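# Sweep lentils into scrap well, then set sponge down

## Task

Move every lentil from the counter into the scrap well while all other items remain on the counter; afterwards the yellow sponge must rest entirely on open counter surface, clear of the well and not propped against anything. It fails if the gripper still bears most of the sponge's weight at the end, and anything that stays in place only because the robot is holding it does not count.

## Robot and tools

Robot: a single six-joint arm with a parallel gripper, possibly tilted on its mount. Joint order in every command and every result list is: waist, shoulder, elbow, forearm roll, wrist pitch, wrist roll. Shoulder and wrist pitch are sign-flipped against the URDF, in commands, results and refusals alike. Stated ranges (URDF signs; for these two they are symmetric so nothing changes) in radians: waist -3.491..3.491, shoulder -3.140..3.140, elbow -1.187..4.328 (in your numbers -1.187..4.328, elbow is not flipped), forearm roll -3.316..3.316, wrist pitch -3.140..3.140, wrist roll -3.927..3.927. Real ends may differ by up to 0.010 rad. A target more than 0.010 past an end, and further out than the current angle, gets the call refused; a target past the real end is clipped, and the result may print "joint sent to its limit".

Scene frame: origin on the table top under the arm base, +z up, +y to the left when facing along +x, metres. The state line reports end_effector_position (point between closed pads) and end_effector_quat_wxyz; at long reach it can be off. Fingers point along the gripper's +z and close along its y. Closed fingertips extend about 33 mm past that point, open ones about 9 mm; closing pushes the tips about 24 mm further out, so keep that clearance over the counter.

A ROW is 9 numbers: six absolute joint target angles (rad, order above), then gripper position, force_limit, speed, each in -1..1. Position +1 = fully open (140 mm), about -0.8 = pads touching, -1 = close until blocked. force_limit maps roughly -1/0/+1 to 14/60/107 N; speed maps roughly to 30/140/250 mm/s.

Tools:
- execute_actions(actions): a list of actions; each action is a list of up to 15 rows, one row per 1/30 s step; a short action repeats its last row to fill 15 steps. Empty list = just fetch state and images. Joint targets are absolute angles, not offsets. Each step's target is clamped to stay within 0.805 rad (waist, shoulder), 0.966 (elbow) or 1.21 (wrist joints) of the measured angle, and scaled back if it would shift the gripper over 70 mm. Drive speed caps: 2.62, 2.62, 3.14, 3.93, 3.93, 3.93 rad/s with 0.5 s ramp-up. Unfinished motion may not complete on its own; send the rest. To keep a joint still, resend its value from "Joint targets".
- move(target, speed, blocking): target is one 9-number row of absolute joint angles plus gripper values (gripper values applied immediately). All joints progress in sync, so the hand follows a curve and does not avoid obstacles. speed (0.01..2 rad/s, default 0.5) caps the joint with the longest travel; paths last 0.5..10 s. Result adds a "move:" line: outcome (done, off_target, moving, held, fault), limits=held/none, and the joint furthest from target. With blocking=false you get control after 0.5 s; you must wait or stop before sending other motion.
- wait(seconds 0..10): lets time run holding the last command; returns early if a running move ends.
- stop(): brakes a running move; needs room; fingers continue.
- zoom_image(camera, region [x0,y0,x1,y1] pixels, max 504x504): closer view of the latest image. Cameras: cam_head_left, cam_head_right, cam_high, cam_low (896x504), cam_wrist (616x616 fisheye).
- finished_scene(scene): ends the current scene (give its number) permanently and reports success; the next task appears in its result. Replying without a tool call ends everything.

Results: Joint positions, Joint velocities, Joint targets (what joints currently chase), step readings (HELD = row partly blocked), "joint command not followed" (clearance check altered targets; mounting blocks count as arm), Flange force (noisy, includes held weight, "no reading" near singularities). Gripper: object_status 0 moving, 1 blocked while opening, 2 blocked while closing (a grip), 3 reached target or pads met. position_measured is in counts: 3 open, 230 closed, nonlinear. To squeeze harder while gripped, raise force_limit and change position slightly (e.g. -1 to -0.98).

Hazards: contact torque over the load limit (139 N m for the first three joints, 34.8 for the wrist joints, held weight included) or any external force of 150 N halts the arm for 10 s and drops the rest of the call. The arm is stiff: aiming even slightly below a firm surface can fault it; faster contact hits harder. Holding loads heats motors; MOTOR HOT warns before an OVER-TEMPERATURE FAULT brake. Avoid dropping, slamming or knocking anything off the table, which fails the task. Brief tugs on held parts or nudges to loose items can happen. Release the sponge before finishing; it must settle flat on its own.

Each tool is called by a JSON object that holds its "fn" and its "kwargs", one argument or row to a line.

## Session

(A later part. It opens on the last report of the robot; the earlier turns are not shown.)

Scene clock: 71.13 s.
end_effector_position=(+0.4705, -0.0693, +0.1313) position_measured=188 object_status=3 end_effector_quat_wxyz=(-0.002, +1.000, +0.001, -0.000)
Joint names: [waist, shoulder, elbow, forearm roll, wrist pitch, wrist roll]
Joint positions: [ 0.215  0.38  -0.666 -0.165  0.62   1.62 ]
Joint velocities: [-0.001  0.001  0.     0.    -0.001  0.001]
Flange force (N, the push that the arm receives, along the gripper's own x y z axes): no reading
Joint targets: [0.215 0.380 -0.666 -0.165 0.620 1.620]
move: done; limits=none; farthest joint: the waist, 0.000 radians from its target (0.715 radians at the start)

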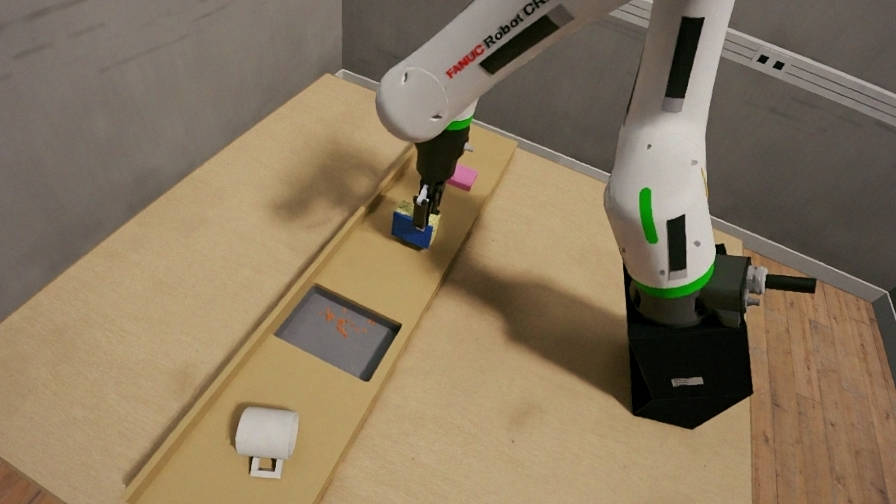

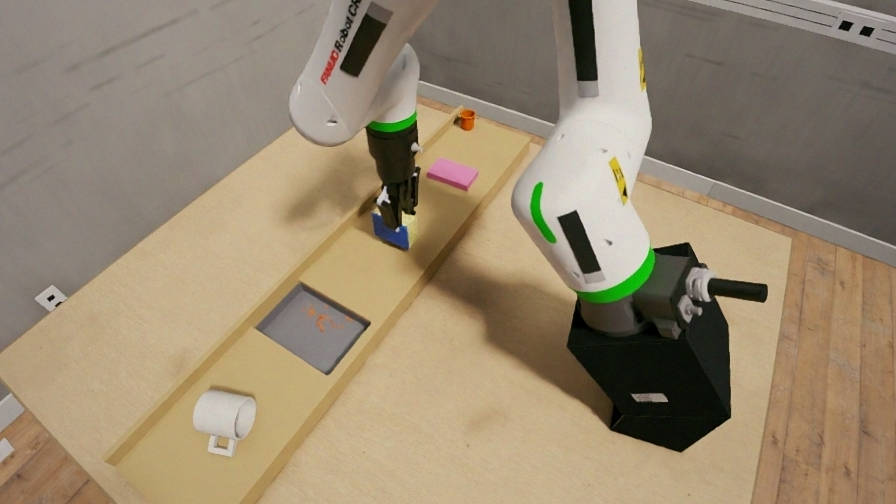

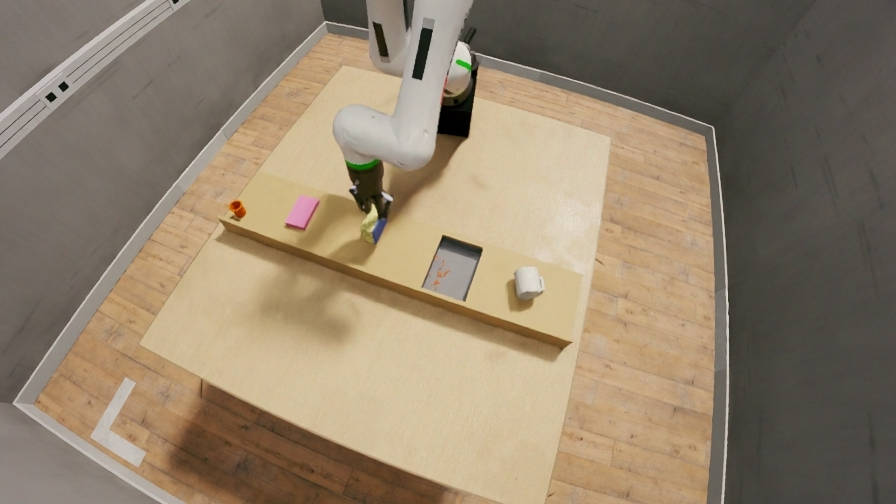

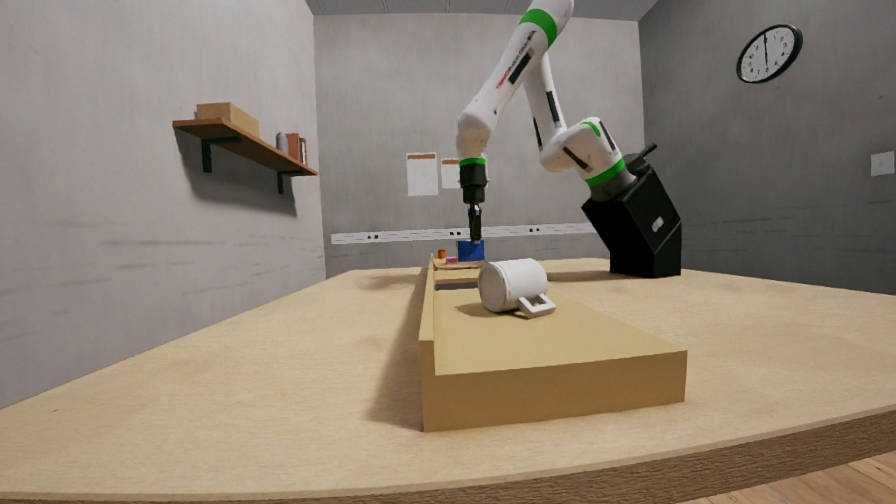

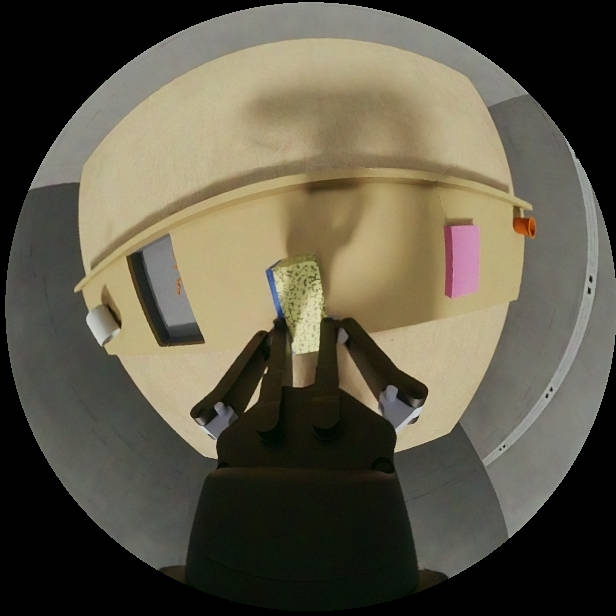

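{"fn": "move", "kwargs": {
  "target": [0.215,0.312,-0.6665,-0.17,0.553,1.62,-0.47,-1,-1],
  "speed": 0.15
}}

{"fn": "move", "kwargs": {
  "target": [0.215,0.312,-0.6665,-0.17,0.553,1.62,0.3,-1,0]
}}

{"fn": "move", "kwargs": {
  "target": [0.215,0.5,-0.6665,-0.15,0.74,1.62,0.3,-1,0]
}}

{"fn": "finished_scene", "kwargs": {
  "scene": 1
}}

Scene clock: 72.10 s.
end_effector_position=(+0.4712, -0.0737, +0.1074) position_measured=188 object_status=3 end_effector_quat_wxyz=(+0.001, +1.000, -0.004, -0.000)
Joint names: [waist, shoulder, elbow, forearm roll, wrist pitch, wrist roll]
Joint positions: [ 0.215  0.312 -0.666 -0.17   0.553  1.62 ]
Joint velocities: [ 0.    -0.001 -0.     0.001 -0.002  0.001]
Flange force (N, the push that the arm receives, along the gripper's own x y z axes): no reading
Joint targets: [0.215 0.312 -0.666 -0.170 0.553 1.620]
move: done; limits=none; farthest joint: the waist, 0.000 radians from its target (0.000 radians at the start)

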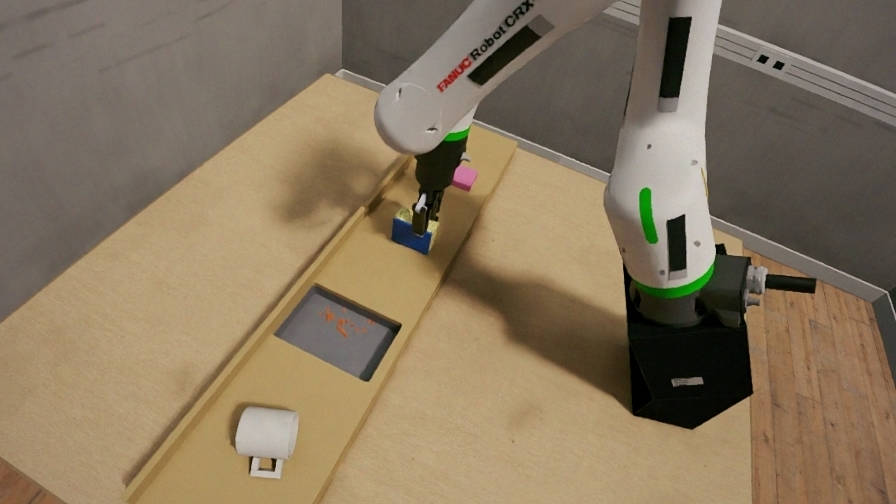

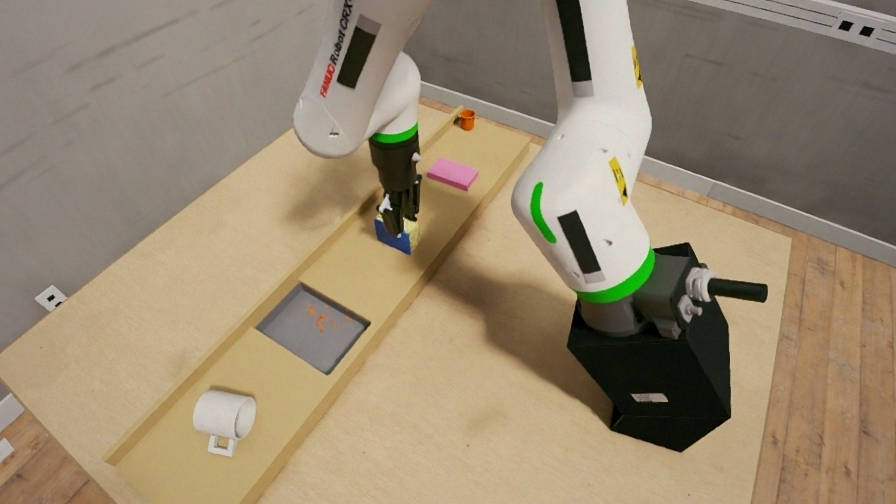

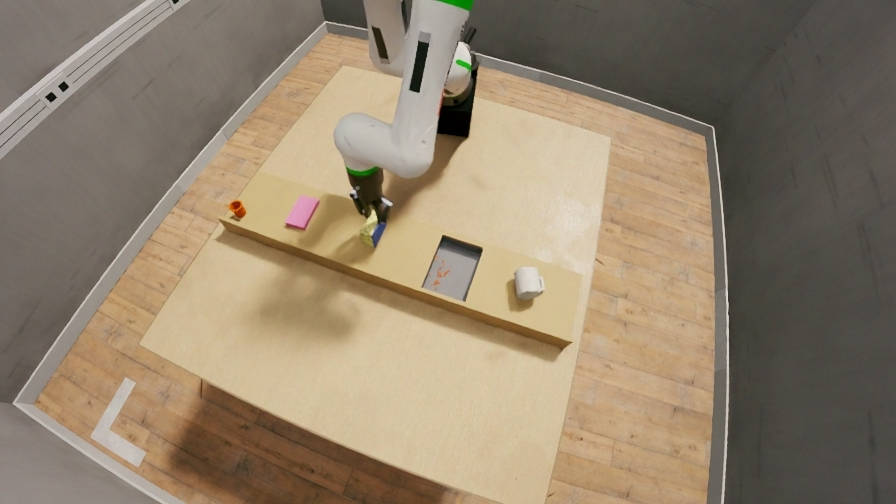

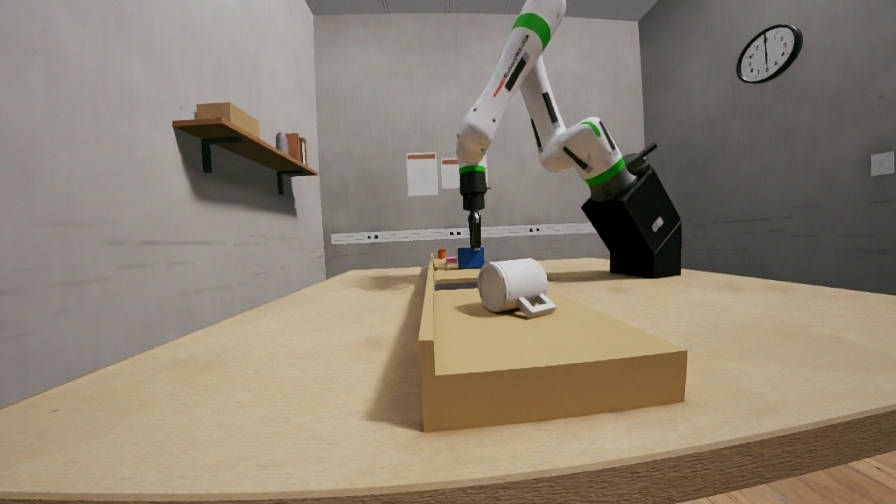

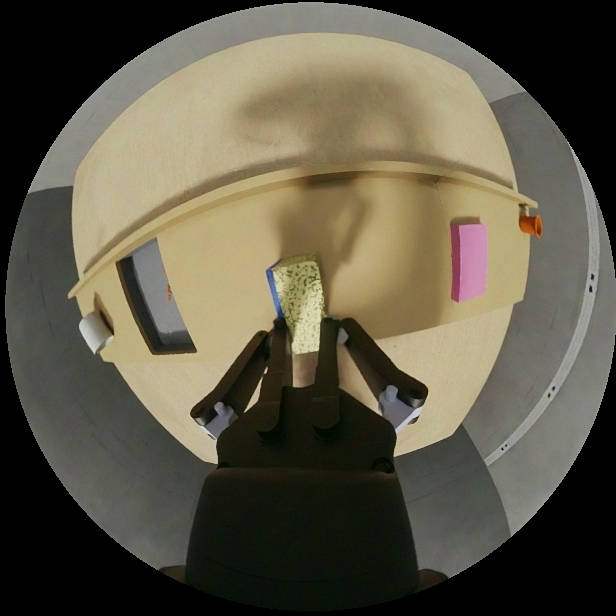

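Scene clock: 72.80 s.
end_effector_position=(+0.4712, -0.0737, +0.1073) position_measured=91 object_status=3 end_effector_quat_wxyz=(+0.001, +1.000, -0.004, -0.000)
Joint names: [waist, shoulder, elbow, forearm roll, wrist pitch, wrist roll]
Joint positions: [ 0.215  0.312 -0.666 -0.17   0.553  1.62 ]
Joint velocities: [-0.    -0.001 -0.    -0.001  0.     0.001]
Flange force (N, the push that the arm receives, along the gripper's own x y z axes): no reading
Joint targets: [0.215 0.312 -0.666 -0.170 0.553 1.620]
move: done; limits=none; farthest joint: the waist, 0.000 radians from its target (0.000 radians at the start)

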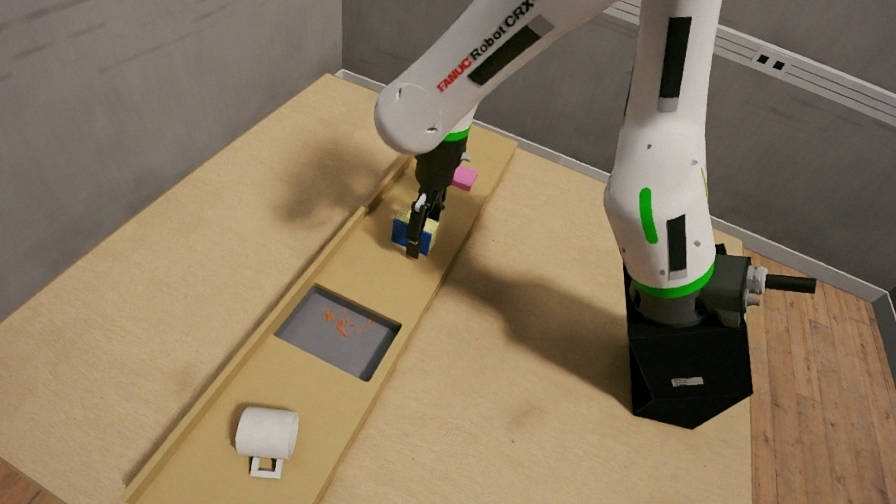

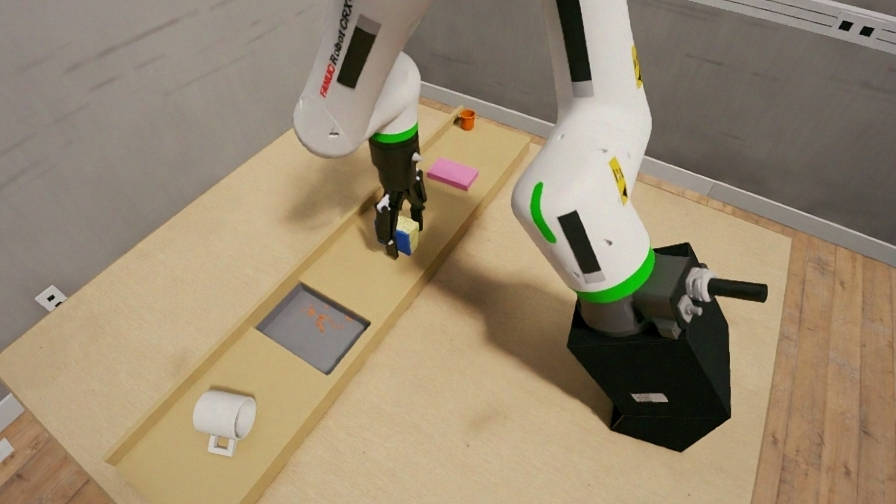

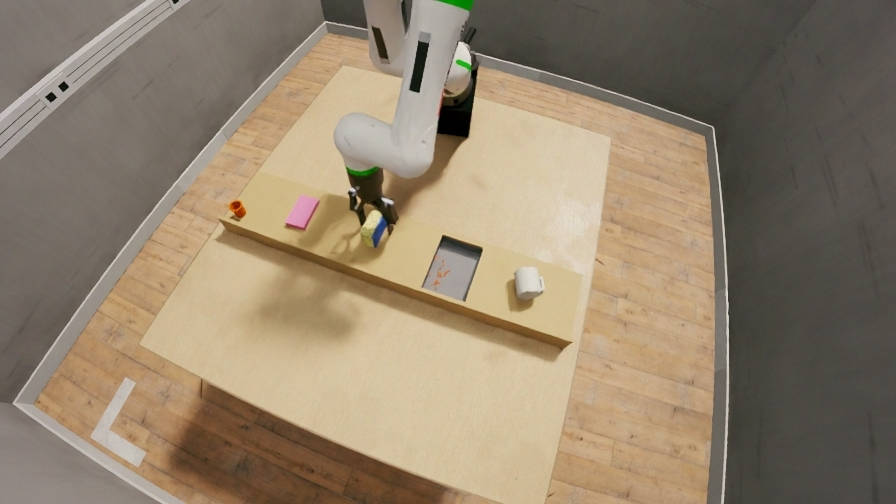

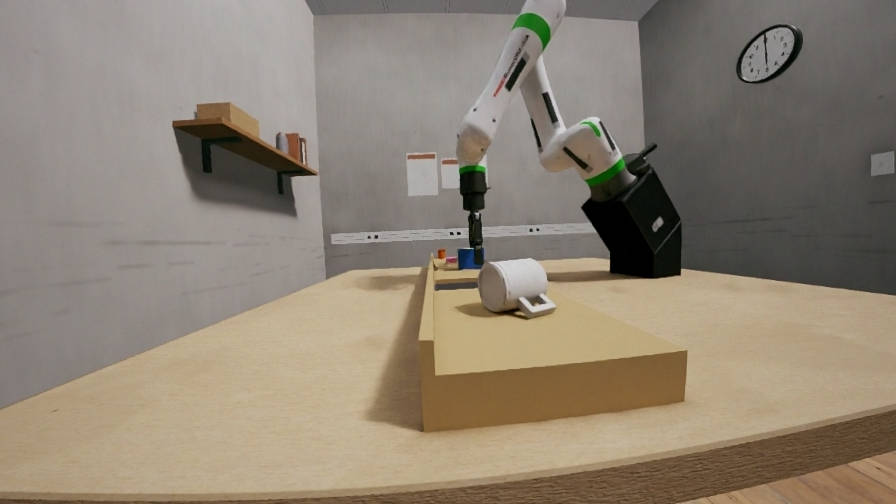

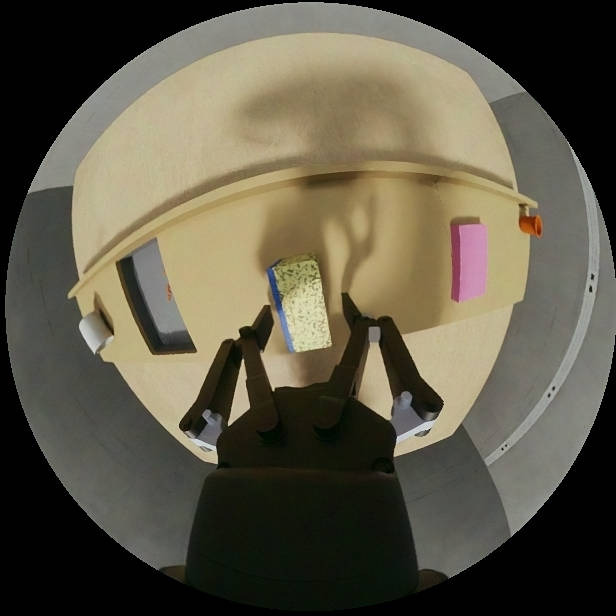

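Scene clock: 73.60 s.
end_effector_position=(+0.4652, -0.0643, +0.1738) position_measured=91 object_status=3 end_effector_quat_wxyz=(-0.005, +1.000, +0.013, -0.001)
Joint names: [waist, shoulder, elbow, forearm roll, wrist pitch, wrist roll]
Joint positions: [ 0.215  0.5   -0.666 -0.15   0.74   1.62 ]
Joint velocities: [ 0.     0.001  0.     0.001 -0.     0.001]
Flange force (N, the push that the arm receives, along the gripper's own x y z axes): no reading
Joint targets: [0.215 0.500 -0.666 -0.150 0.740 1.620]
move: done; limits=none; farthest joint: the waist, 0.000 radians from its target (0.000 radians at the start)

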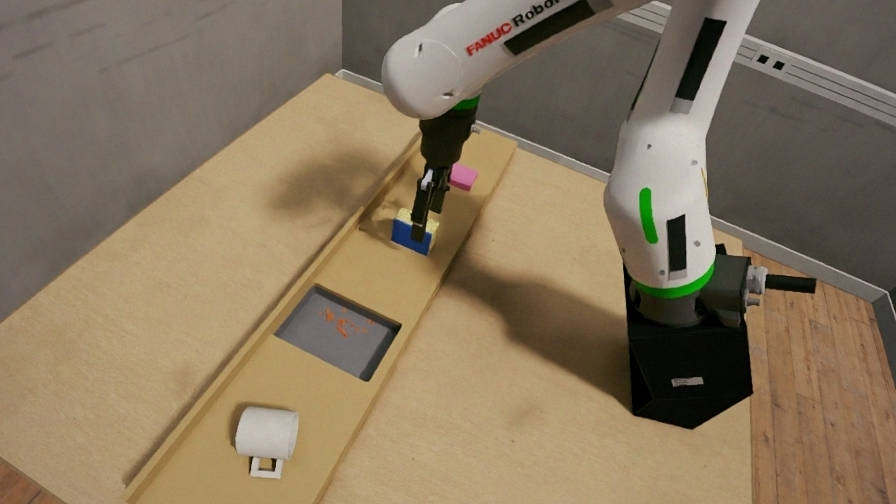

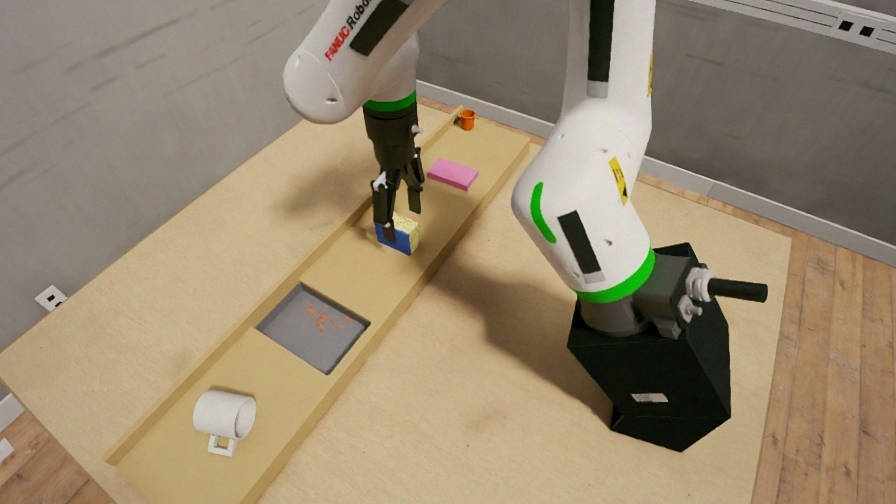

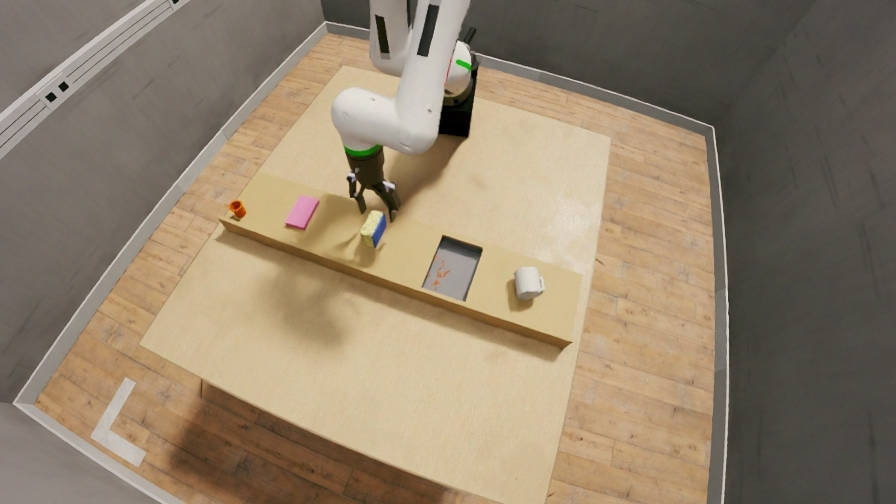

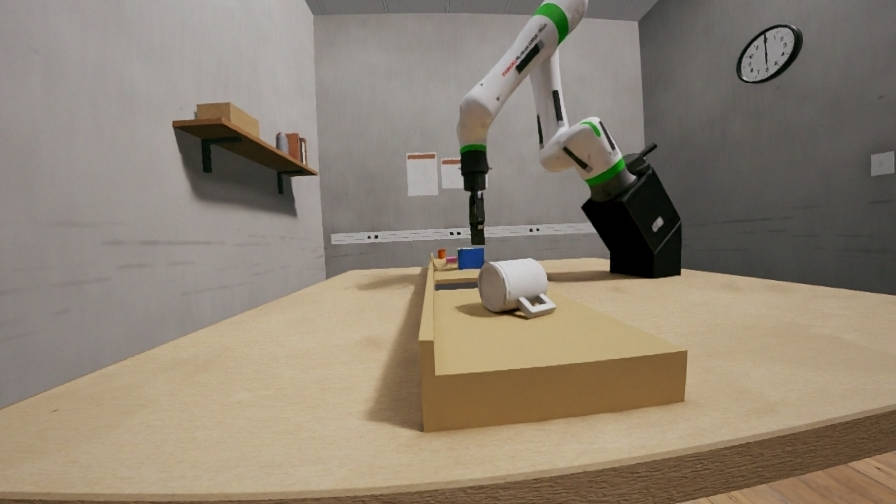

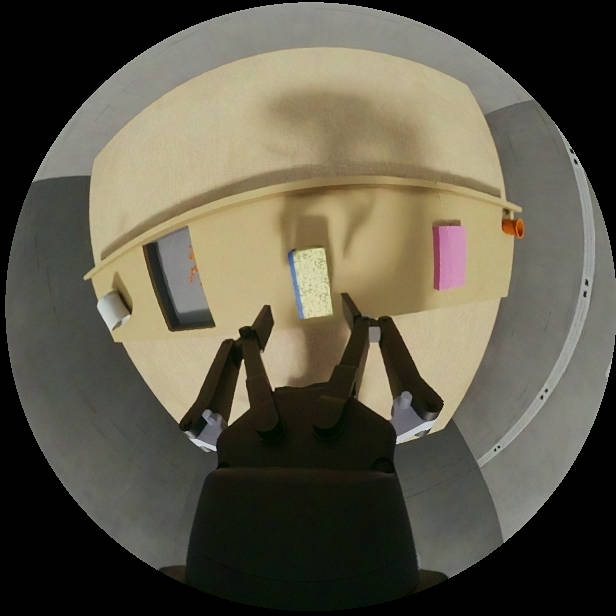

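The scene is finished: the task was done.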